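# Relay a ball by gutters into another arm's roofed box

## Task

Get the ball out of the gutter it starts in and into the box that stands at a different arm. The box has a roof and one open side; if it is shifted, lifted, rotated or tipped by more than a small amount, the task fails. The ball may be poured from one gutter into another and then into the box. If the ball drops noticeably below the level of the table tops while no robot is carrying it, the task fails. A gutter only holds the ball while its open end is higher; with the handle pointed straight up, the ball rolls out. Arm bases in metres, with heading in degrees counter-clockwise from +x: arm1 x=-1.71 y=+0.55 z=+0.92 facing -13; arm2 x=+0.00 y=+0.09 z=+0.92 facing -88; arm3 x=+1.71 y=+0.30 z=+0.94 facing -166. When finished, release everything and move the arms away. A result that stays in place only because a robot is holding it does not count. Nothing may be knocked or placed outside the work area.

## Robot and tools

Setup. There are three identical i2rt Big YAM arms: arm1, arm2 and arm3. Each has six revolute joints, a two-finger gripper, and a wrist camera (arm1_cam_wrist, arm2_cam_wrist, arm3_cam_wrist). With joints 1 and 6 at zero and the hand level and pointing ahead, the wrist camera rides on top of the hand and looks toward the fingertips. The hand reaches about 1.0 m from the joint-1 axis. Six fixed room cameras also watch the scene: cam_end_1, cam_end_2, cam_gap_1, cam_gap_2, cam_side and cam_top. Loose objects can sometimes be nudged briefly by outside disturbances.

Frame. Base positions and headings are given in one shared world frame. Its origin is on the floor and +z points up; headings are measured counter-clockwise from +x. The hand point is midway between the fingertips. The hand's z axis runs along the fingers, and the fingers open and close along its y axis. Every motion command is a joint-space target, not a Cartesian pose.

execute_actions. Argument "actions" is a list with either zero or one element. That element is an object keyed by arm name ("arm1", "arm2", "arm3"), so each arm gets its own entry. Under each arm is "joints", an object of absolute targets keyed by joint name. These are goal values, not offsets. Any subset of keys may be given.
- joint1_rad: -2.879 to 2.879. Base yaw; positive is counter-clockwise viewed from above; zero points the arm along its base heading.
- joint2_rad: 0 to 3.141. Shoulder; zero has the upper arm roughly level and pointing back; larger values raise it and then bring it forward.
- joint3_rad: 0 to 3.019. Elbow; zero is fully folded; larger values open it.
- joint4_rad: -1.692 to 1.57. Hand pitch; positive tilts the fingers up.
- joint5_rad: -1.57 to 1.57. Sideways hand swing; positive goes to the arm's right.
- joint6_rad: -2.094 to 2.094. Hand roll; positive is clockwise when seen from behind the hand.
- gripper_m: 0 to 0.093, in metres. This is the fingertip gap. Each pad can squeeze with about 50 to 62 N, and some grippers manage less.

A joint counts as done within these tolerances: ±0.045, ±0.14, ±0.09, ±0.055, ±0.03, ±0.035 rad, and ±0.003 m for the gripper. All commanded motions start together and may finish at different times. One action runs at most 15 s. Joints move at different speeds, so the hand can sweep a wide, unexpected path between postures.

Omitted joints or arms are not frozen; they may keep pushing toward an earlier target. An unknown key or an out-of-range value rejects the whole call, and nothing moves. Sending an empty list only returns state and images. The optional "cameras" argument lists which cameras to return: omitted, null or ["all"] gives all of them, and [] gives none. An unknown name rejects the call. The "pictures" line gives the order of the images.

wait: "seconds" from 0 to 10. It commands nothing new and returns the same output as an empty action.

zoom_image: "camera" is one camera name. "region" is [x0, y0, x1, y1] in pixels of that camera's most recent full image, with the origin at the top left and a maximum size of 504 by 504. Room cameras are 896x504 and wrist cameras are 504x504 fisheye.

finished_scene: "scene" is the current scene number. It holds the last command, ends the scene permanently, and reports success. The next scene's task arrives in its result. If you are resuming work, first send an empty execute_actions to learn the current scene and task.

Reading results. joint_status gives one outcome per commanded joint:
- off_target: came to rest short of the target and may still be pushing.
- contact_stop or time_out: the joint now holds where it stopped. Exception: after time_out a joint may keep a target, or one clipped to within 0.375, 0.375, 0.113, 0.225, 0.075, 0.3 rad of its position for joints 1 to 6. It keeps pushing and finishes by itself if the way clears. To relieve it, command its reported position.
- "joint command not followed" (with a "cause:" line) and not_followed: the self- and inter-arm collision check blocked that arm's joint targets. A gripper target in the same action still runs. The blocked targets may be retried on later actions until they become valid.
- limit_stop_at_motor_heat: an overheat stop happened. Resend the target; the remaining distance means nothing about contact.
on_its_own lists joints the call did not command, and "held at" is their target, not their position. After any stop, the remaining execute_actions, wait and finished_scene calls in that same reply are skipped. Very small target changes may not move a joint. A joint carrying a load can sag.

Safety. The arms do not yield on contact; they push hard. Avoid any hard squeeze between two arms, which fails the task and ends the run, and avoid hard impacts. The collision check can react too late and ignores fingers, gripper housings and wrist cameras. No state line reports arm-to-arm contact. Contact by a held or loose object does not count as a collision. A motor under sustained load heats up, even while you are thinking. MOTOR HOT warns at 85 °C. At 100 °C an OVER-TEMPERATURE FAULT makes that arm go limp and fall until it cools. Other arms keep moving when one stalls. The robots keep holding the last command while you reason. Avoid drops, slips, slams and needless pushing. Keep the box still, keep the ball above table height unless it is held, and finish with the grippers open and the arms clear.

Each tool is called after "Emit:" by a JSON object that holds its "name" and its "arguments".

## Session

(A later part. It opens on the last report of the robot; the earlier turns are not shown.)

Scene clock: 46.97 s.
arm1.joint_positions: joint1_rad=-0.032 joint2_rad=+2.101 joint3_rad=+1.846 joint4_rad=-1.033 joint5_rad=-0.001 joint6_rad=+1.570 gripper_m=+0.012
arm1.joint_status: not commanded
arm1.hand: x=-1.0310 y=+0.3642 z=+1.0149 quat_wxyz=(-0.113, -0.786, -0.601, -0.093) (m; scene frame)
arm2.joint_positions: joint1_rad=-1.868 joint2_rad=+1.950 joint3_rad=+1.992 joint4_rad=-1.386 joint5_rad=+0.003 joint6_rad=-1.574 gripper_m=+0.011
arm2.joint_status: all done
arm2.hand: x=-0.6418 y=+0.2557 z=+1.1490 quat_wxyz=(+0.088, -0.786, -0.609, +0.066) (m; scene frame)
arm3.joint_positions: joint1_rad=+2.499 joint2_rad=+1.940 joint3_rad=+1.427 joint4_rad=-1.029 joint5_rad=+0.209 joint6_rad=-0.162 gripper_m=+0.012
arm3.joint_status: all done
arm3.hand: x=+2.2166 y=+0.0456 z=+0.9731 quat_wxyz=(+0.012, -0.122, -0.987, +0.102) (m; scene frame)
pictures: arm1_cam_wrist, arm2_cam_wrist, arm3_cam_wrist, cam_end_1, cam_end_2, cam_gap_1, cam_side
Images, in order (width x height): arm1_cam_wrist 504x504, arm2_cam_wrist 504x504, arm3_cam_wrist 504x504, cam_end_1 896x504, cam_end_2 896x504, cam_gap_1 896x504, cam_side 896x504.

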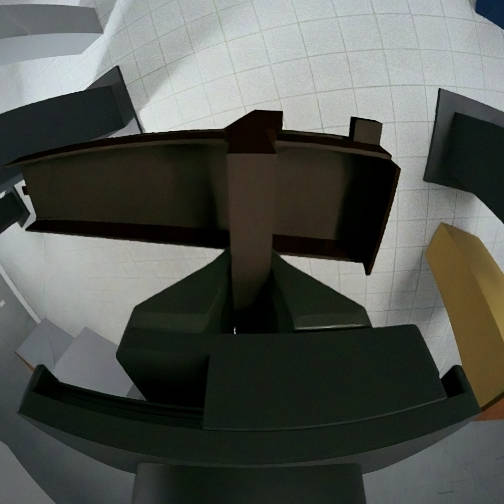

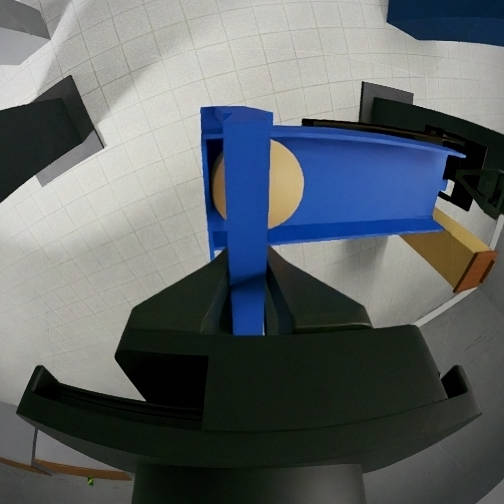

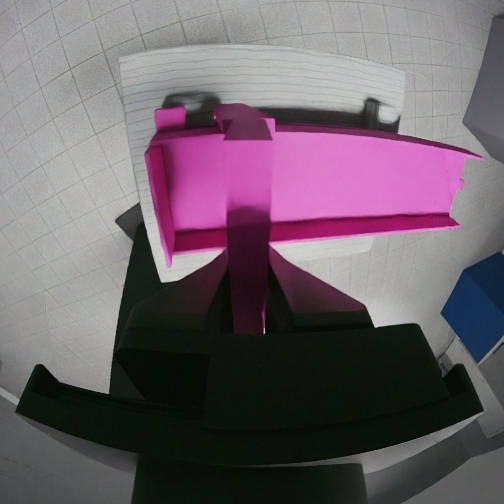

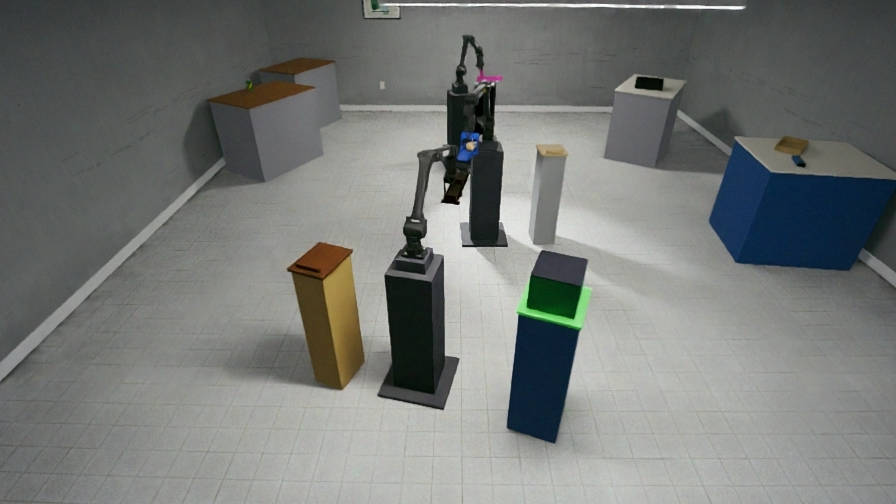

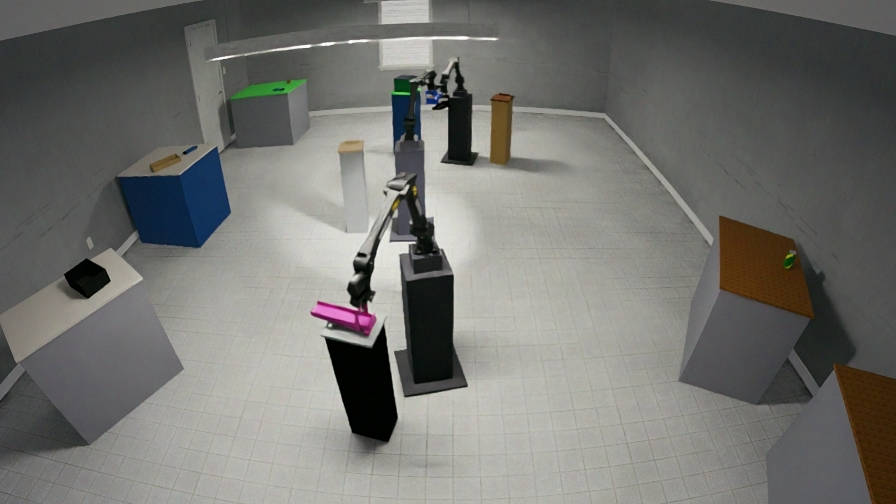

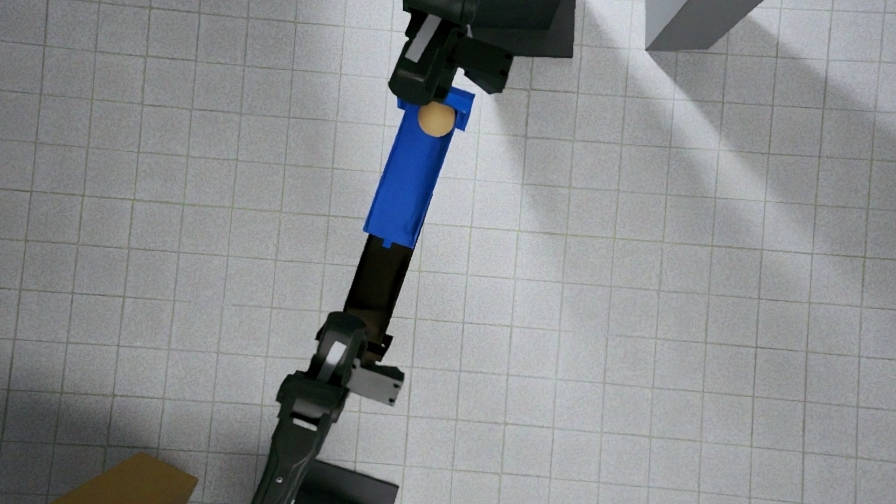

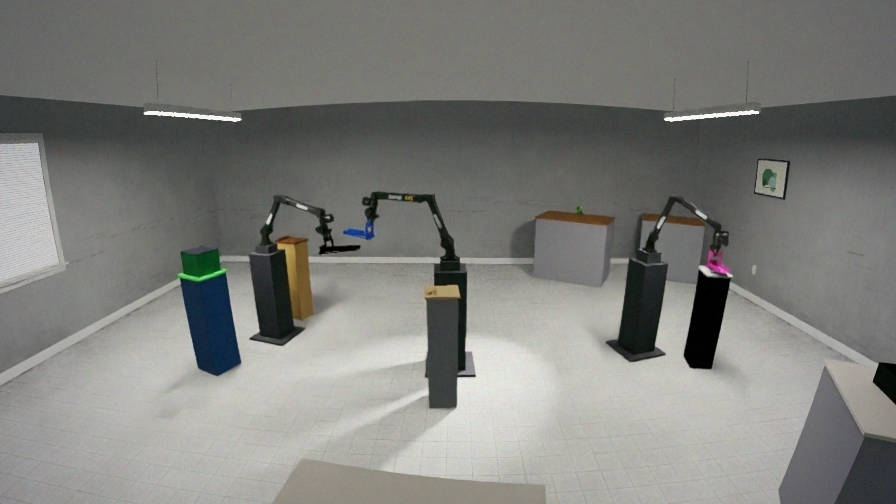

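Emit:
{"name": "zoom_image", "arguments": {"camera": "cam_side", "region": [305, 200, 385, 265]}}

Emit:
{"name": "zoom_image", "arguments": {"camera": "cam_gap_1", "region": [320, 150, 480, 330]}}

Region (305, 200, 385, 265) of cam_side's 896x504 image, scaled by 6.300, with more detail than that image has; it fills the top 410 rows of this view, and the rest is white.

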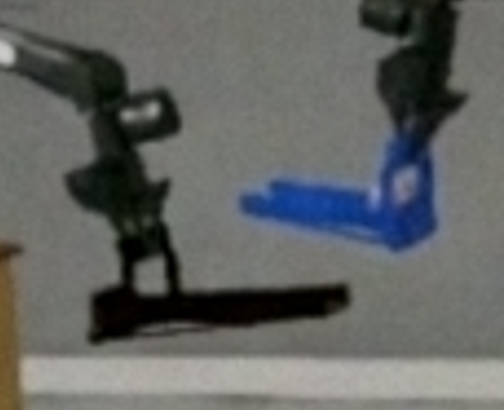

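Region (320, 150, 480, 330) of cam_gap_1's 896x504 image, scaled by 2.800, with more detail than that image has.

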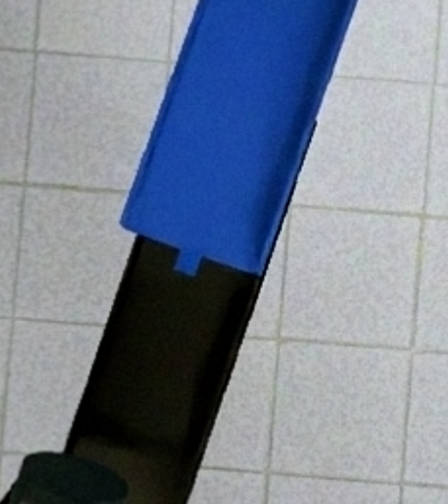

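Emit:
{"name": "execute_actions", "arguments": {"actions": [{"arm1": {"joints": {"joint3_rad": 1.975}}, "arm3": {"joints": {"joint2_rad": 1.966}}}], "cameras": ["arm2_cam_wrist", "cam_side", "cam_gap_1"]}}

Emit:
{"name": "zoom_image", "arguments": {"camera": "cam_side", "region": [305, 200, 385, 265]}}

Scene clock: 48.27 s.
arm1.joint_positions: joint1_rad=-0.032 joint2_rad=+2.097 joint3_rad=+1.904 joint4_rad=-1.037 joint5_rad=-0.001 joint6_rad=+1.570 gripper_m=+0.012
arm1.joint_status: all done
arm1.hand: x=-1.0143 y=+0.3594 z=+1.0441 quat_wxyz=(-0.136, -0.782, -0.598, -0.110) (m; scene frame)
arm2.joint_positions: joint1_rad=-1.868 joint2_rad=+1.950 joint3_rad=+1.992 joint4_rad=-1.386 joint5_rad=+0.003 joint6_rad=-1.574 gripper_m=+0.011
arm2.joint_status: not commanded
arm2.hand: x=-0.6418 y=+0.2557 z=+1.1490 quat_wxyz=(+0.088, -0.786, -0.609, +0.066) (m; scene frame)
arm3.joint_positions: joint1_rad=+2.499 joint2_rad=+1.950 joint3_rad=+1.427 joint4_rad=-1.028 joint5_rad=+0.209 joint6_rad=-0.162 gripper_m=+0.012
arm3.joint_status: all done
arm3.hand: x=+2.2158 y=+0.0458 z=+0.9674 quat_wxyz=(+0.017, -0.121, -0.987, +0.101) (m; scene frame)
pictures: arm2_cam_wrist, cam_gap_1, cam_side
Images, in order (width x height): arm2_cam_wrist 504x504, cam_gap_1 896x504, cam_side 896x504.

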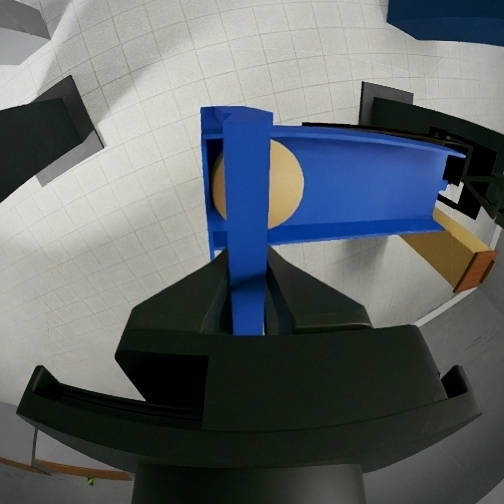

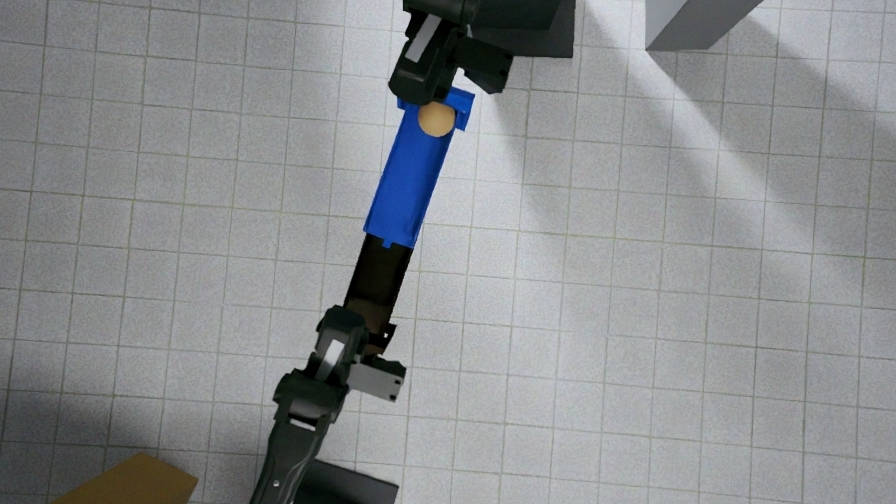

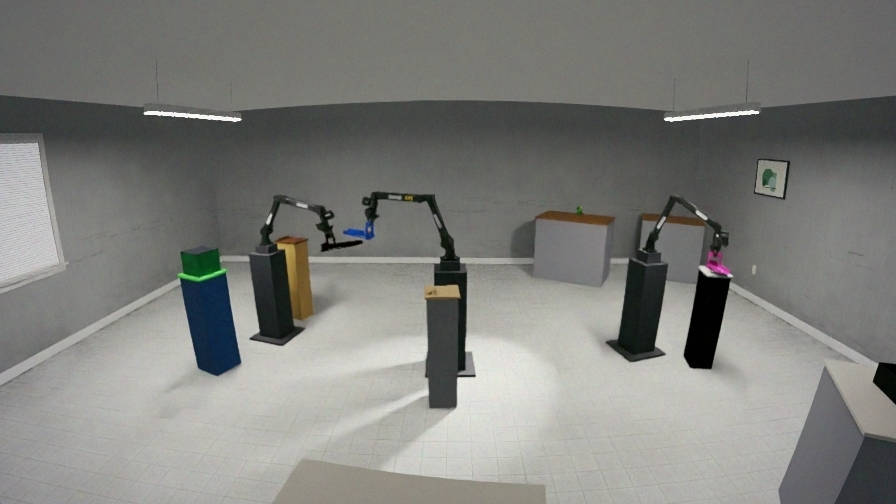

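Region (305, 200, 385, 265) of cam_side's 896x504 image, scaled by 6.300, with more detail than that image has; it fills the top 410 rows of this view, and the rest is white.

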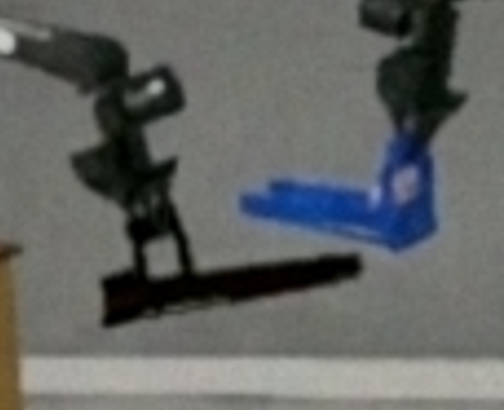

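Emit:
{"name": "execute_actions", "arguments": {"actions": [{"arm2": {"joints": {"joint4_rad": -1.52}}, "arm3": {"joints": {"gripper_m": 0.06}}}], "cameras": ["arm2_cam_wrist", "arm3_cam_wrist", "cam_side", "cam_gap_1"]}}

Emit:
{"name": "execute_actions", "arguments": {"actions": [{"arm3": {"joints": {"joint2_rad": 1.6}}}], "cameras": ["arm1_cam_wrist", "arm2_cam_wrist", "arm3_cam_wrist", "cam_side", "cam_gap_1"]}}

Scene clock: 49.30 s.
arm1.joint_positions: joint1_rad=-0.032 joint2_rad=+2.097 joint3_rad=+1.904 joint4_rad=-1.037 joint5_rad=-0.001 joint6_rad=+1.570 gripper_m=+0.012
arm1.joint_status: not commanded
arm1.hand: x=-1.0143 y=+0.3594 z=+1.0441 quat_wxyz=(-0.136, -0.782, -0.598, -0.110) (m; scene frame)
arm2.joint_positions: joint1_rad=-1.868 joint2_rad=+1.950 joint3_rad=+1.992 joint4_rad=-1.514 joint5_rad=+0.003 joint6_rad=-1.574 gripper_m=+0.011
arm2.joint_status: all done
arm2.hand: x=-0.6117 y=+0.2478 z=+1.1442 quat_wxyz=(+0.037, -0.790, -0.612, +0.027) (m; scene frame)
arm3.joint_positions: joint1_rad=+2.498 joint2_rad=+1.950 joint3_rad=+1.427 joint4_rad=-1.028 joint5_rad=+0.209 joint6_rad=-0.162 gripper_m=+0.060
arm3.joint_status: all done
arm3.hand: x=+2.2157 y=+0.0456 z=+0.9674 quat_wxyz=(+0.017, -0.122, -0.987, +0.101) (m; scene frame)
pictures: arm2_cam_wrist, arm3_cam_wrist, cam_gap_1, cam_side
Images, in order (width x height): arm2_cam_wrist 504x504, arm3_cam_wrist 504x504, cam_gap_1 896x504, cam_side 896x504.

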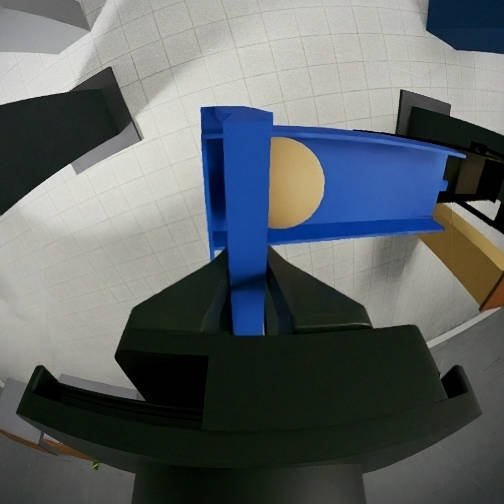

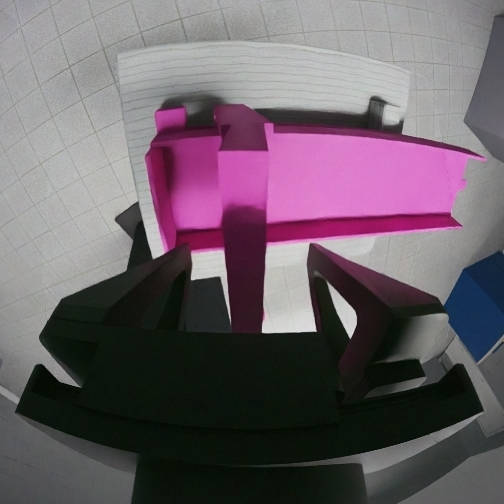

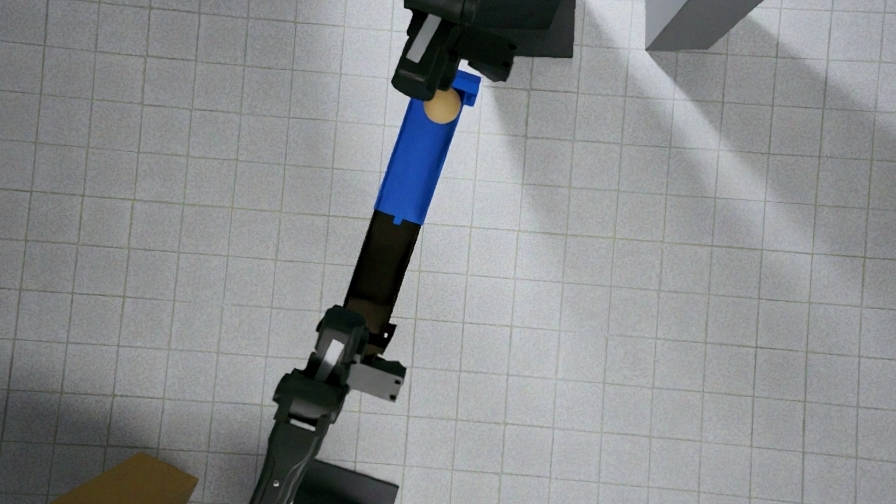

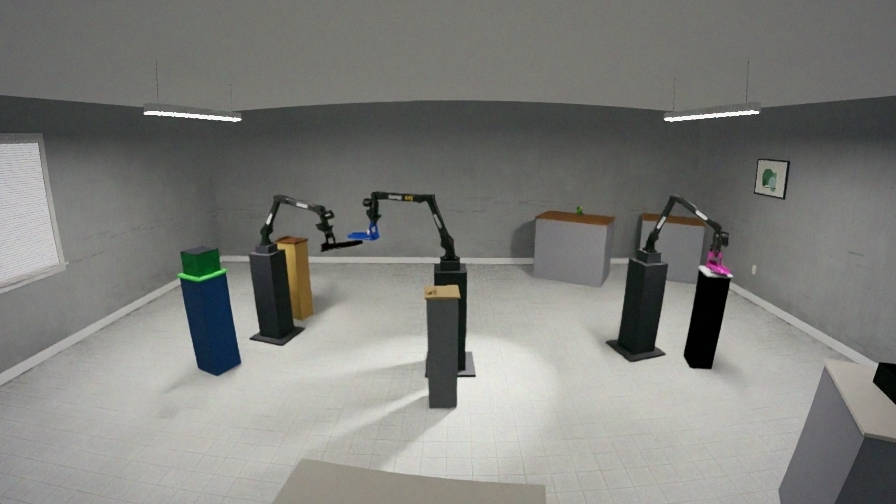

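Scene clock: 51.03 s.
arm1.joint_positions: joint1_rad=-0.032 joint2_rad=+2.097 joint3_rad=+1.904 joint4_rad=-1.040 joint5_rad=+0.000 joint6_rad=+1.571 gripper_m=+0.012
arm1.joint_status: not commanded
arm1.hand: x=-1.0149 y=+0.3594 z=+1.0439 quat_wxyz=(-0.135, -0.783, -0.597, -0.109) (m; scene frame)
arm2.joint_positions: joint1_rad=-1.868 joint2_rad=+1.950 joint3_rad=+1.992 joint4_rad=-1.514 joint5_rad=+0.003 joint6_rad=-1.574 gripper_m=+0.011
arm2.joint_status: not commanded
arm2.hand: x=-0.6116 y=+0.2478 z=+1.1442 quat_wxyz=(+0.037, -0.790, -0.612, +0.027) (m; scene frame)
arm3.joint_positions: joint1_rad=+2.498 joint2_rad=+1.596 joint3_rad=+1.427 joint4_rad=-1.027 joint5_rad=+0.209 joint6_rad=-0.162 gripper_m=+0.060
arm3.joint_status: all done
arm3.hand: x=+2.2178 y=+0.0436 z=+1.1611 quat_wxyz=(-0.153, -0.138, -0.967, +0.149) (m; scene frame)
pictures: arm1_cam_wrist, arm2_cam_wrist, arm3_cam_wrist, cam_gap_1, cam_side
Images, in order (width x height): arm1_cam_wrist 504x504, arm2_cam_wrist 504x504, arm3_cam_wrist 504x504, cam_gap_1 896x504, cam_side 896x504.

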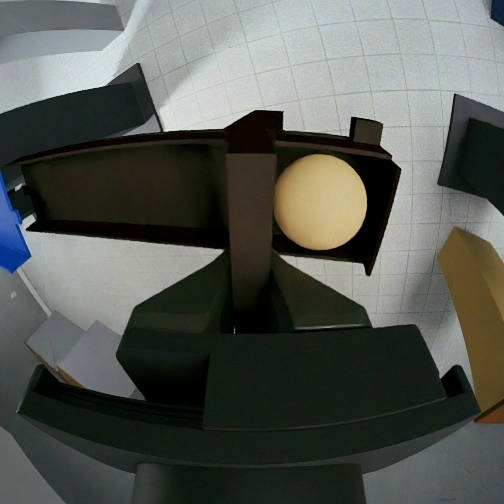

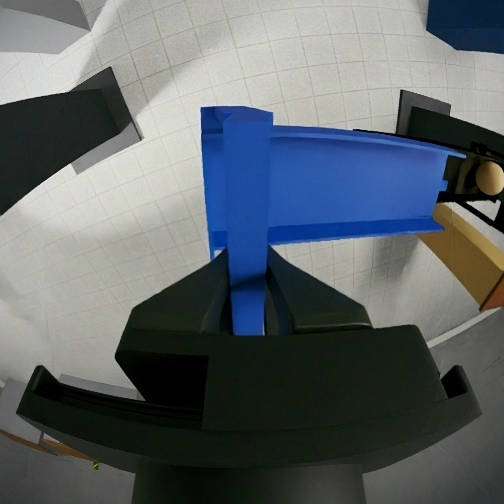

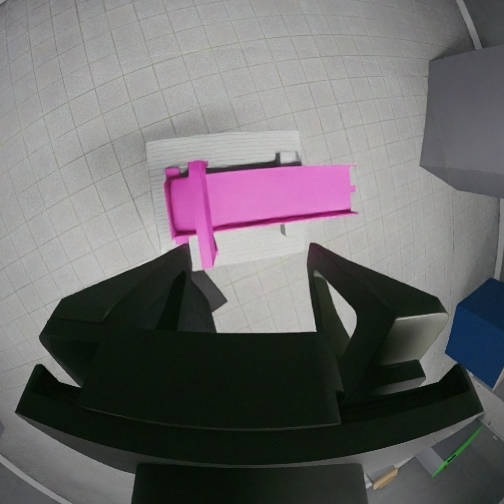

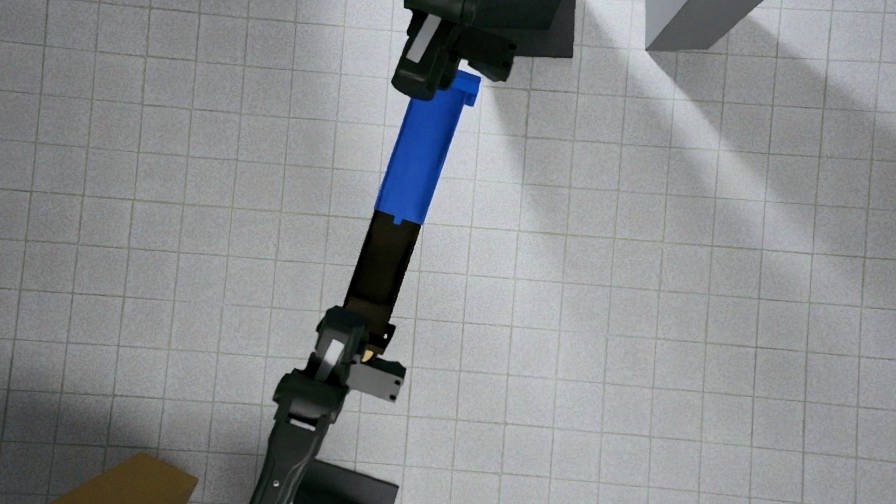

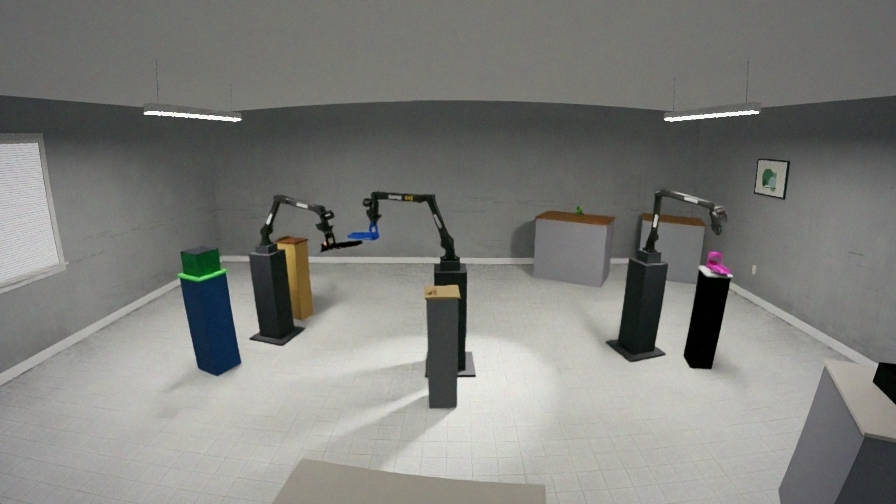

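Emit:
{"name": "execute_actions", "arguments": {"actions": []}}

Scene clock: 51.63 s.
arm1.joint_positions: joint1_rad=-0.032 joint2_rad=+2.097 joint3_rad=+1.904 joint4_rad=-1.040 joint5_rad=+0.000 joint6_rad=+1.571 gripper_m=+0.012
arm1.joint_status: not commanded
arm1.hand: x=-1.0149 y=+0.3594 z=+1.0439 quat_wxyz=(-0.135, -0.783, -0.597, -0.109) (m; scene frame)
arm2.joint_positions: joint1_rad=-1.868 joint2_rad=+1.950 joint3_rad=+1.992 joint4_rad=-1.514 joint5_rad=+0.003 joint6_rad=-1.574 gripper_m=+0.011
arm2.joint_status: not commanded
arm2.hand: x=-0.6116 y=+0.2478 z=+1.1442 quat_wxyz=(+0.037, -0.790, -0.612, +0.027) (m; scene frame)
arm3.joint_positions: joint1_rad=+2.498 joint2_rad=+1.596 joint3_rad=+1.427 joint4_rad=-1.027 joint5_rad=+0.209 joint6_rad=-0.162 gripper_m=+0.060
arm3.joint_status: all done
arm3.hand: x=+2.2178 y=+0.0436 z=+1.1611 quat_wxyz=(-0.153, -0.138, -0.967, +0.149) (m; scene frame)
pictures: arm1_cam_wrist, arm2_cam_wrist, arm3_cam_wrist, cam_end_1, cam_end_2, cam_gap_1, cam_gap_2, cam_side, cam_top
Images, in order (width x height): arm1_cam_wrist 504x504, arm2_cam_wrist 504x504, arm3_cam_wrist 504x504, cam_end_1 896x504, cam_end_2 896x504, cam_gap_1 896x504, cam_gap_2 896x504, cam_side 896x504, cam_top 896x504.

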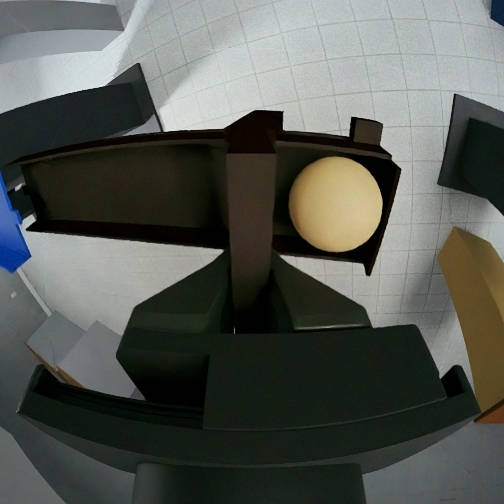

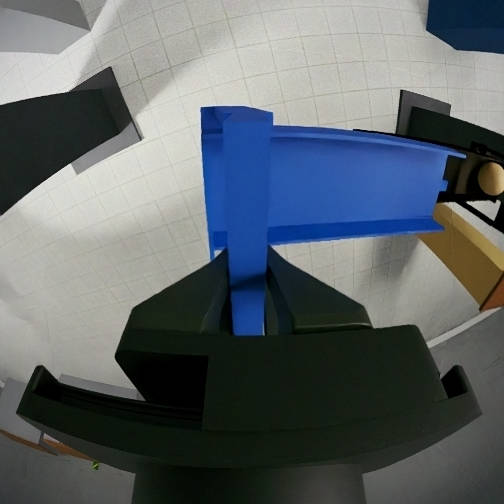

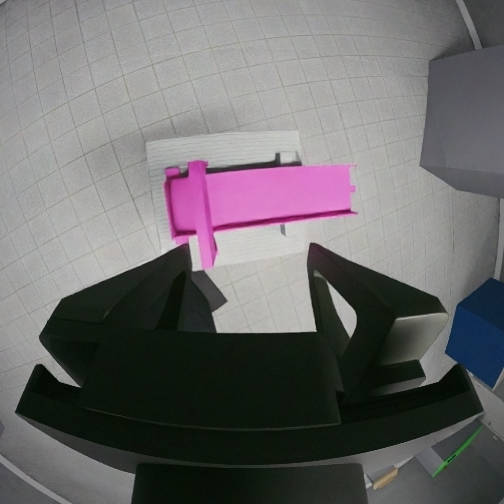

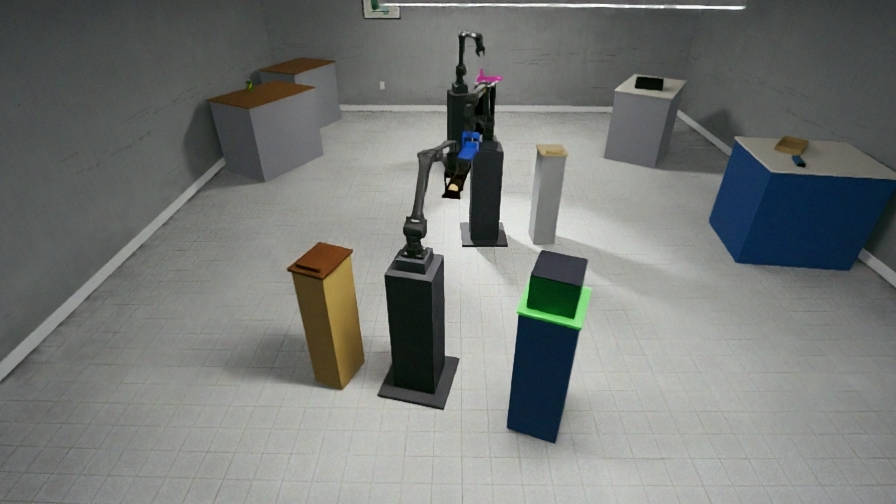

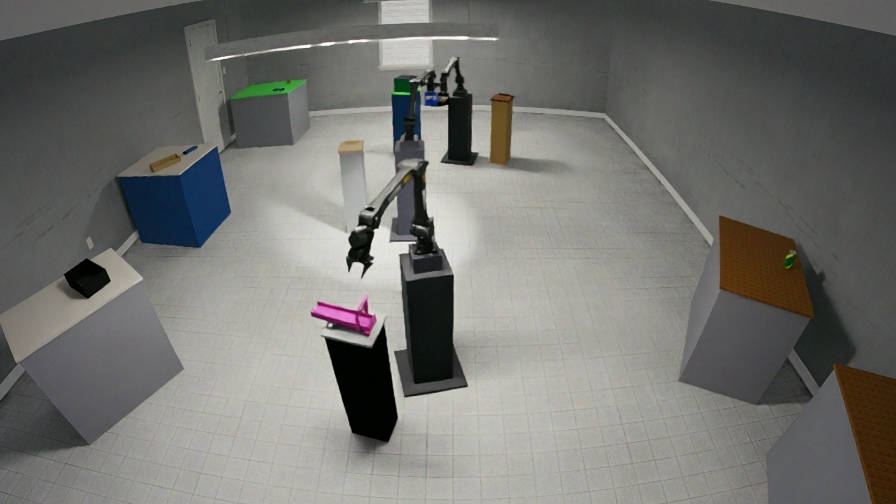

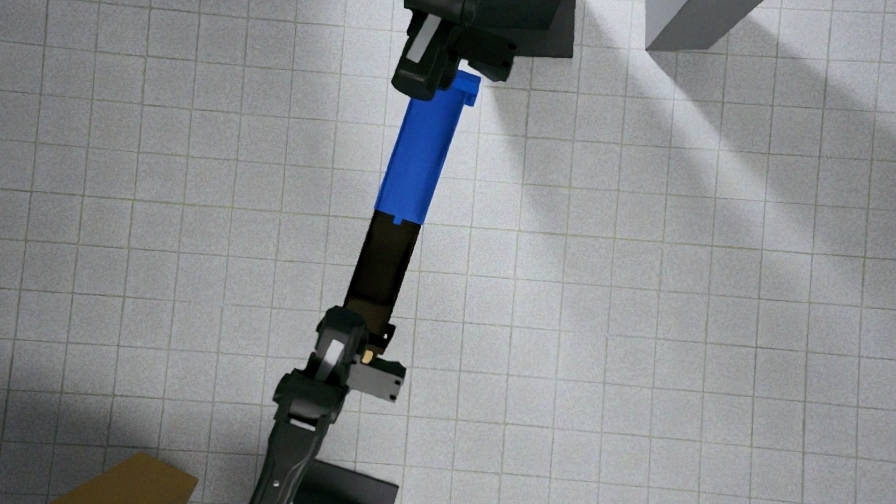

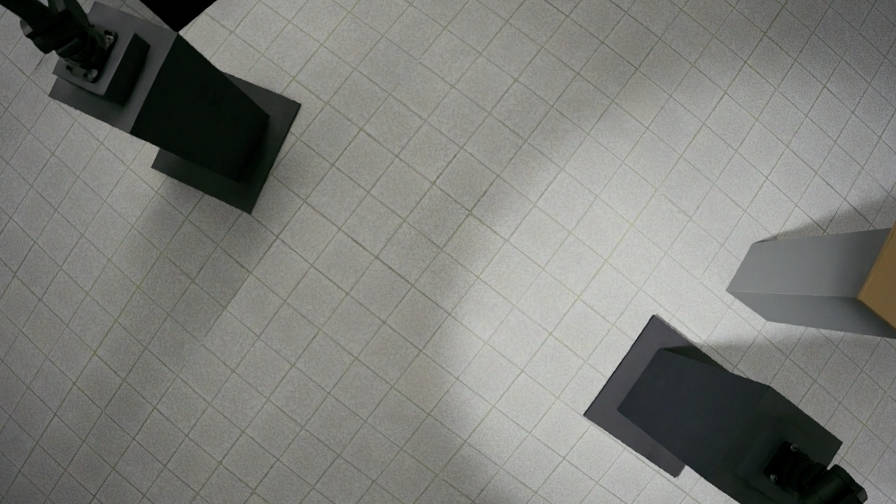

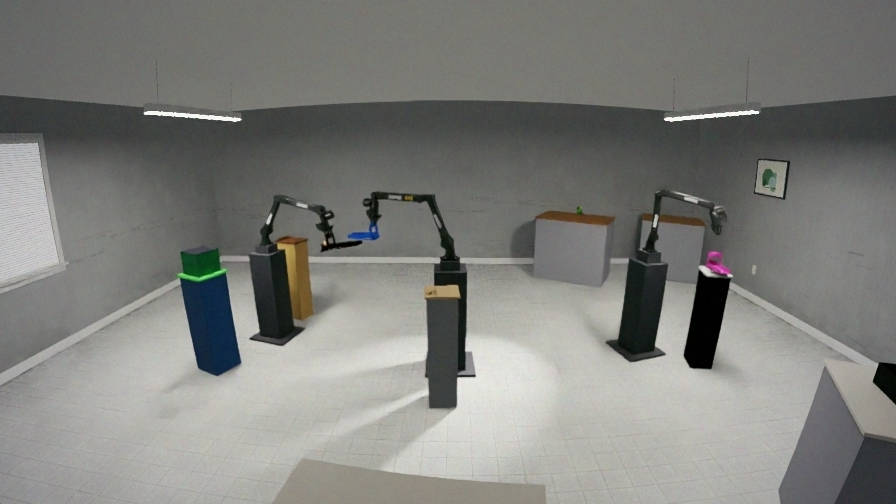

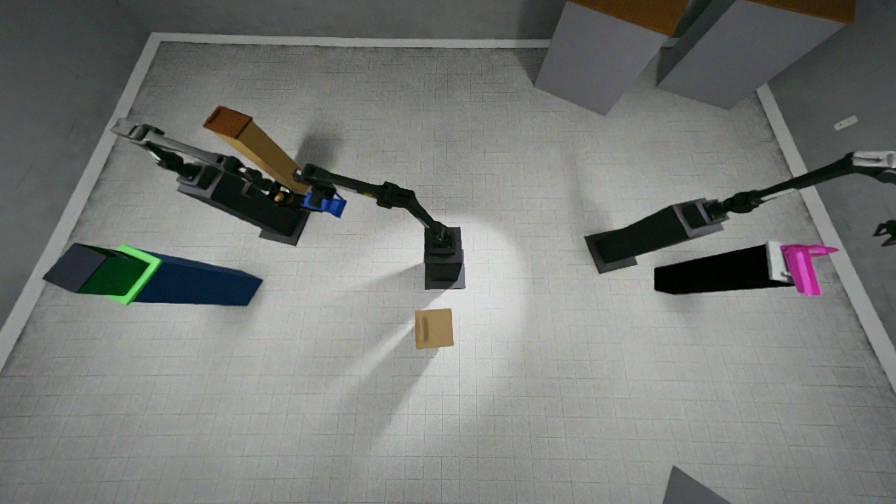

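Emit:
{"name": "execute_actions", "arguments": {"actions": [{"arm2":{"joints":{"joint2_rad":1.7,"joint4_rad":-1.45}}}], "cameras": ["cam_side"]}}

Scene clock: 53.07 s.
arm1.joint_positions: joint1_rad=-0.032 joint2_rad=+2.097 joint3_rad=+1.904 joint4_rad=-1.040 joint5_rad=+0.000 joint6_rad=+1.571 gripper_m=+0.012
arm1.joint_status: not commanded
arm1.hand: x=-1.0149 y=+0.3594 z=+1.0439 quat_wxyz=(-0.135, -0.783, -0.597, -0.109) (m; scene frame)
arm2.joint_positions: joint1_rad=-1.868 joint2_rad=+1.693 joint3_rad=+1.992 joint4_rad=-1.464 joint5_rad=+0.003 joint6_rad=-1.574 gripper_m=+0.011
arm2.joint_status: all done
arm2.hand: x=-0.5802 y=+0.2398 z=+1.3008 quat_wxyz=(+0.158, -0.775, -0.600, +0.120) (m; scene frame)
arm3.joint_positions: joint1_rad=+2.498 joint2_rad=+1.596 joint3_rad=+1.427 joint4_rad=-1.027 joint5_rad=+0.209 joint6_rad=-0.162 gripper_m=+0.060
arm3.joint_status: not commanded
arm3.hand: x=+2.2178 y=+0.0436 z=+1.1611 quat_wxyz=(-0.153, -0.138, -0.967, +0.149) (m; scene frame)
pictures: cam_side
Images, in order (width x height): cam_side 896x504.

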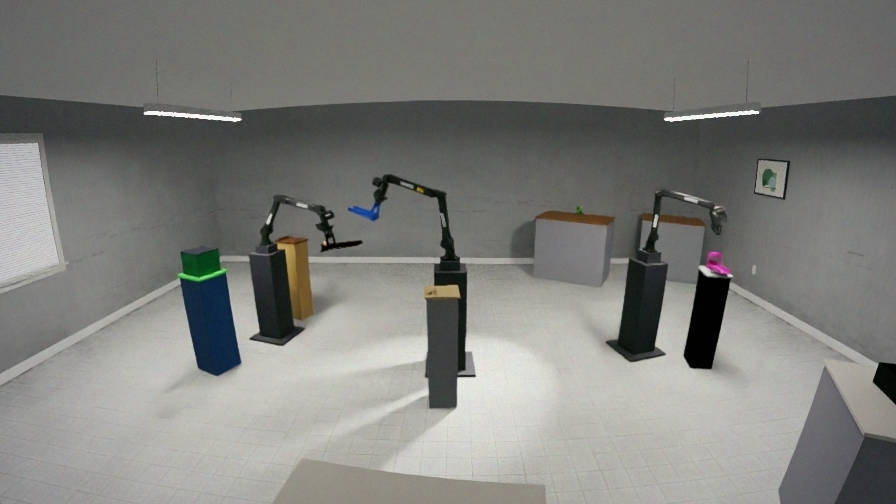

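Emit:
{"name": "execute_actions", "arguments": {"actions": [{"arm2":{"joints":{"joint1_rad":0.083,"joint5_rad":0.18,"joint6_rad":0.075}},"arm1":{"joints":{"joint2_rad":1.97,"joint3_rad":1.8,"joint4_rad":-0.93}}}], "cameras": ["cam_side","arm1_cam_wrist","arm2_cam_wrist"]}}

Scene clock: 55.70 s.
arm1.joint_positions: joint1_rad=-0.032 joint2_rad=+1.968 joint3_rad=+1.805 joint4_rad=-0.954 joint5_rad=+0.000 joint6_rad=+1.571 gripper_m=+0.012
arm1.joint_status: all done
arm1.hand: x=-1.0267 y=+0.3622 z=+1.0953 quat_wxyz=(-0.180, -0.774, -0.590, -0.143) (m; scene frame)
arm2.joint_positions: joint1_rad=+0.094 joint2_rad=+1.719 joint3_rad=+1.992 joint4_rad=-1.455 joint5_rad=+0.175 joint6_rad=+0.068 gripper_m=+0.011
arm2.joint_status: all done
arm2.hand: x=+0.0490 y=-0.5158 z=+1.2953 quat_wxyz=(-0.098, -0.680, -0.702, +0.187) (m; scene frame)
arm3.joint_positions: joint1_rad=+2.498 joint2_rad=+1.596 joint3_rad=+1.427 joint4_rad=-1.027 joint5_rad=+0.209 joint6_rad=-0.162 gripper_m=+0.060
arm3.joint_status: not commanded
arm3.hand: x=+2.2178 y=+0.0436 z=+1.1611 quat_wxyz=(-0.153, -0.138, -0.967, +0.149) (m; scene frame)
pictures: arm1_cam_wrist, arm2_cam_wrist, cam_side
Images, in order (width x height): arm1_cam_wrist 504x504, arm2_cam_wrist 504x504, cam_side 896x504.

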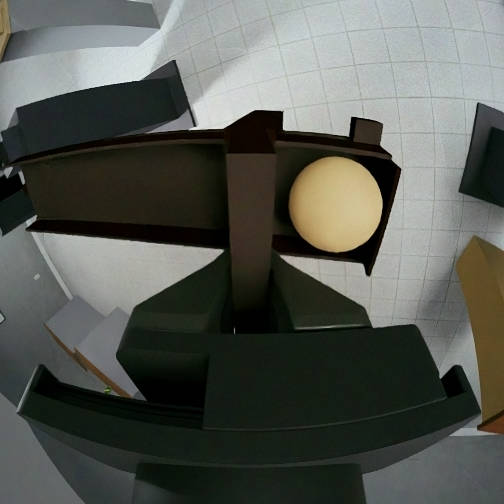

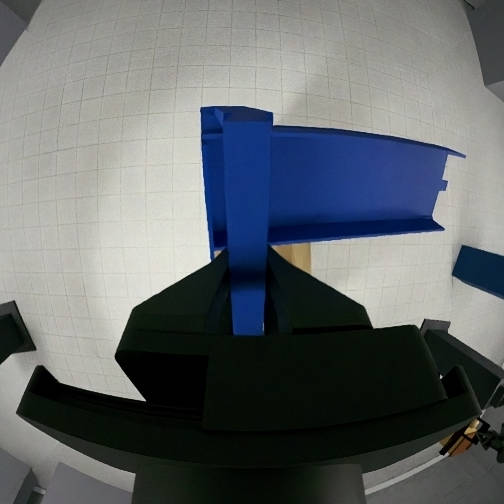

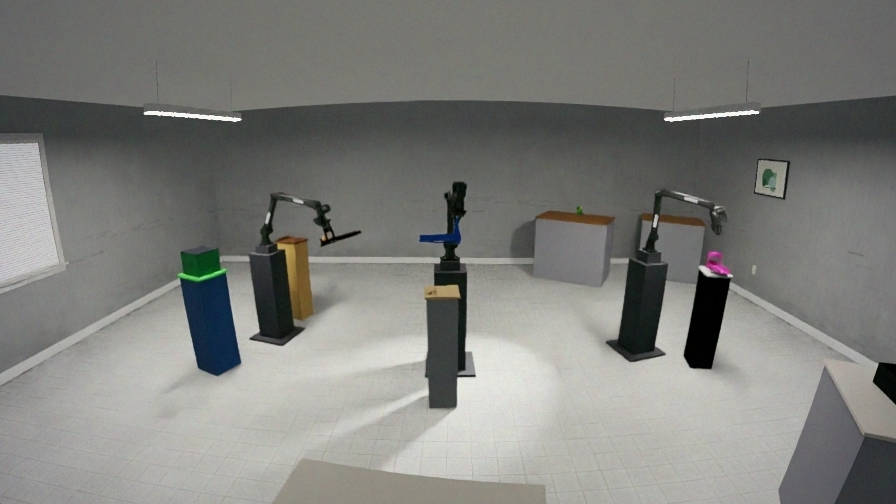

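Emit:
{"name": "execute_actions", "arguments": {"actions": [{"arm2":{"joints":{"joint1_rad":0.083,"joint2_rad":1.73,"joint3_rad":1.43,"joint4_rad":-1.26}},"arm1":{"joints":{"joint1_rad":-1.73,"joint2_rad":1.42,"joint3_rad":1.53,"joint4_rad":-0.95}}}], "cameras": ["cam_side","arm1_cam_wrist","arm2_cam_wrist"]}}

Scene clock: 57.83 s.
arm1.joint_positions: joint1_rad=-1.738 joint2_rad=+1.438 joint3_rad=+1.529 joint4_rad=-0.953 joint5_rad=+0.002 joint6_rad=+1.571 gripper_m=+0.012
arm1.joint_status: all done
arm1.hand: x=-1.9460 y=+0.0162 z=+1.2740 quat_wxyz=(-0.336, -0.921, +0.189, +0.064) (m; scene frame)
arm2.joint_positions: joint1_rad=+0.094 joint2_rad=+1.735 joint3_rad=+1.422 joint4_rad=-1.270 joint5_rad=+0.175 joint6_rad=+0.071 gripper_m=+0.011
arm2.joint_status: all done
arm2.hand: x=+0.0379 y=-0.4236 z=+1.0539 quat_wxyz=(+0.057, -0.681, -0.727, +0.063) (m; scene frame)
arm3.joint_positions: joint1_rad=+2.498 joint2_rad=+1.596 joint3_rad=+1.427 joint4_rad=-1.027 joint5_rad=+0.209 joint6_rad=-0.162 gripper_m=+0.060
arm3.joint_status: not commanded
arm3.hand: x=+2.2178 y=+0.0436 z=+1.1611 quat_wxyz=(-0.153, -0.138, -0.967, +0.149) (m; scene frame)
pictures: arm1_cam_wrist, arm2_cam_wrist, cam_side
Images, in order (width x height): arm1_cam_wrist 504x504, arm2_cam_wrist 504x504, cam_side 896x504.

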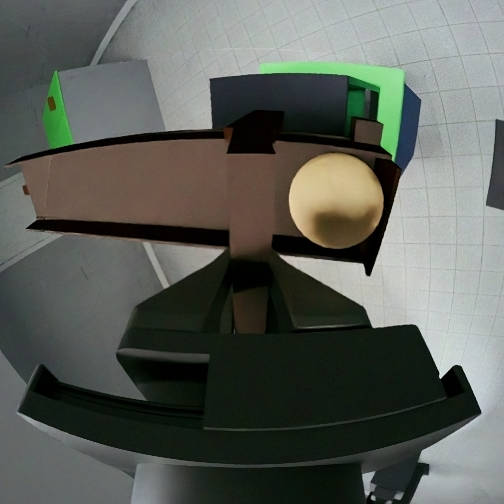

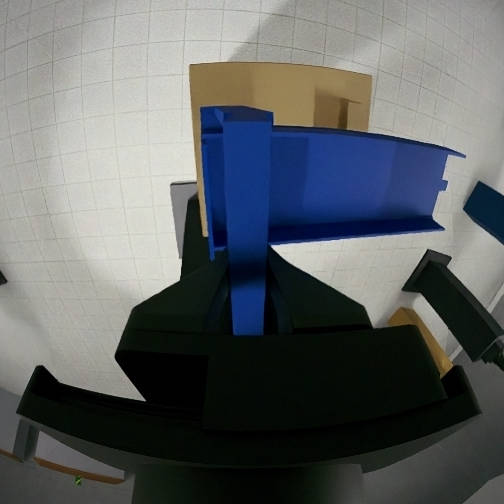

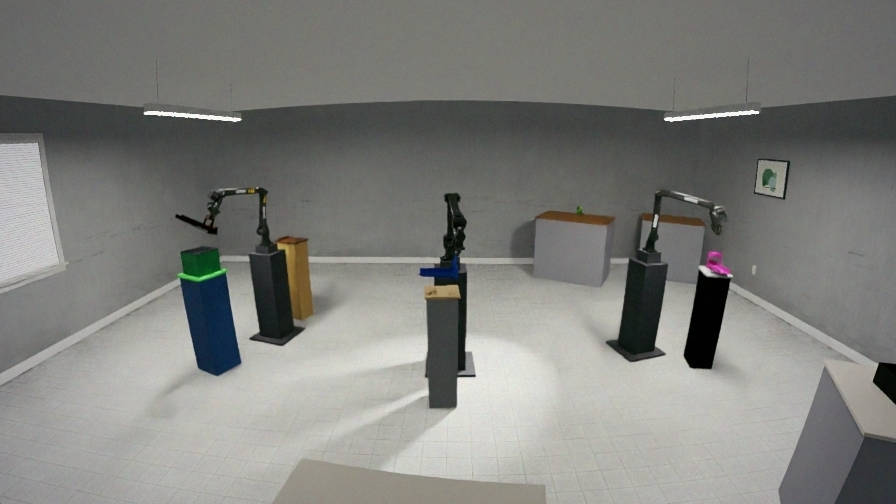

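Emit:
{"name": "execute_actions", "arguments": {"actions": [{"arm2":{"joints":{"joint1_rad":0.07,"joint2_rad":1.805,"joint3_rad":1.29,"joint4_rad":-1.03,"joint5_rad":0.2}},"arm1":{"joints":{"joint1_rad":-1.725,"joint2_rad":0.86,"joint3_rad":1.15,"joint4_rad":-1.07}}}], "cameras": ["cam_side","arm1_cam_wrist","arm2_cam_wrist"]}}

Scene clock: 60.60 s.
arm1.joint_positions: joint1_rad=-1.738 joint2_rad=+0.867 joint3_rad=+1.152 joint4_rad=-1.075 joint5_rad=+0.002 joint6_rad=+1.571 gripper_m=+0.012
arm1.joint_status: all done
arm1.hand: x=-1.8641 y=+0.2104 z=+1.3095 quat_wxyz=(-0.369, -0.908, +0.186, +0.071) (m; scene frame)
arm2.joint_positions: joint1_rad=+0.079 joint2_rad=+1.815 joint3_rad=+1.278 joint4_rad=-1.039 joint5_rad=+0.195 joint6_rad=+0.071 gripper_m=+0.011
arm2.joint_status: all done
arm2.hand: x=+0.0273 y=-0.4200 z=+0.9656 quat_wxyz=(+0.060, -0.686, -0.721, +0.072) (m; scene frame)
arm3.joint_positions: joint1_rad=+2.498 joint2_rad=+1.596 joint3_rad=+1.427 joint4_rad=-1.027 joint5_rad=+0.209 joint6_rad=-0.162 gripper_m=+0.060
arm3.joint_status: not commanded
arm3.hand: x=+2.2178 y=+0.0436 z=+1.1611 quat_wxyz=(-0.153, -0.138, -0.967, +0.149) (m; scene frame)
pictures: arm1_cam_wrist, arm2_cam_wrist, cam_side
Images, in order (width x height): arm1_cam_wrist 504x504, arm2_cam_wrist 504x504, cam_side 896x504.

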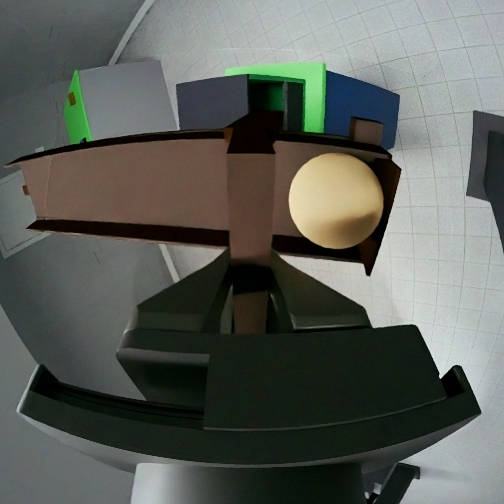

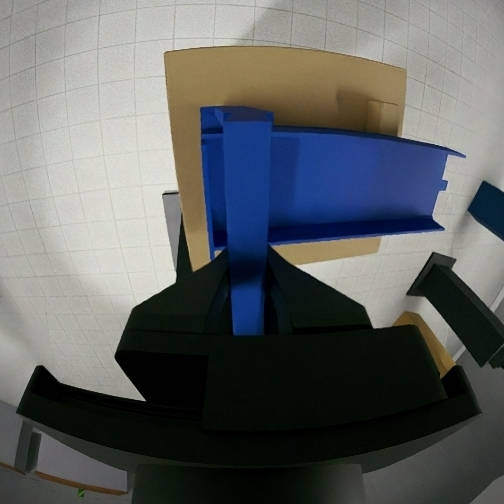

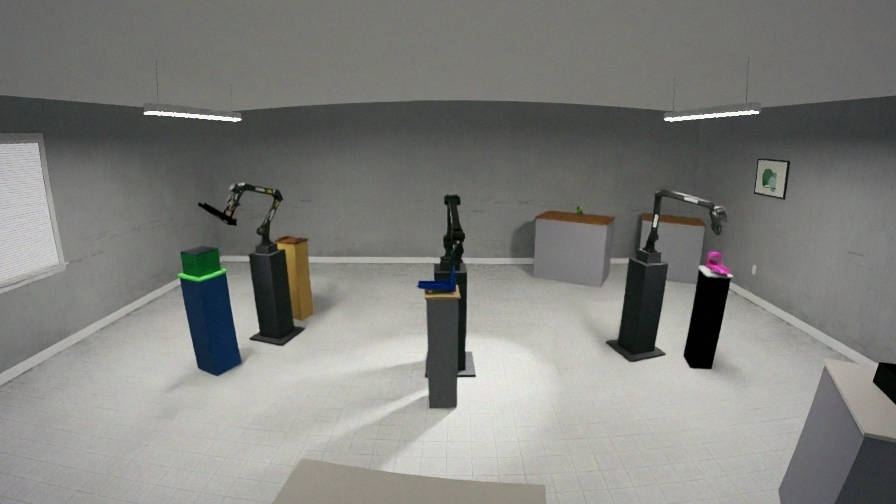

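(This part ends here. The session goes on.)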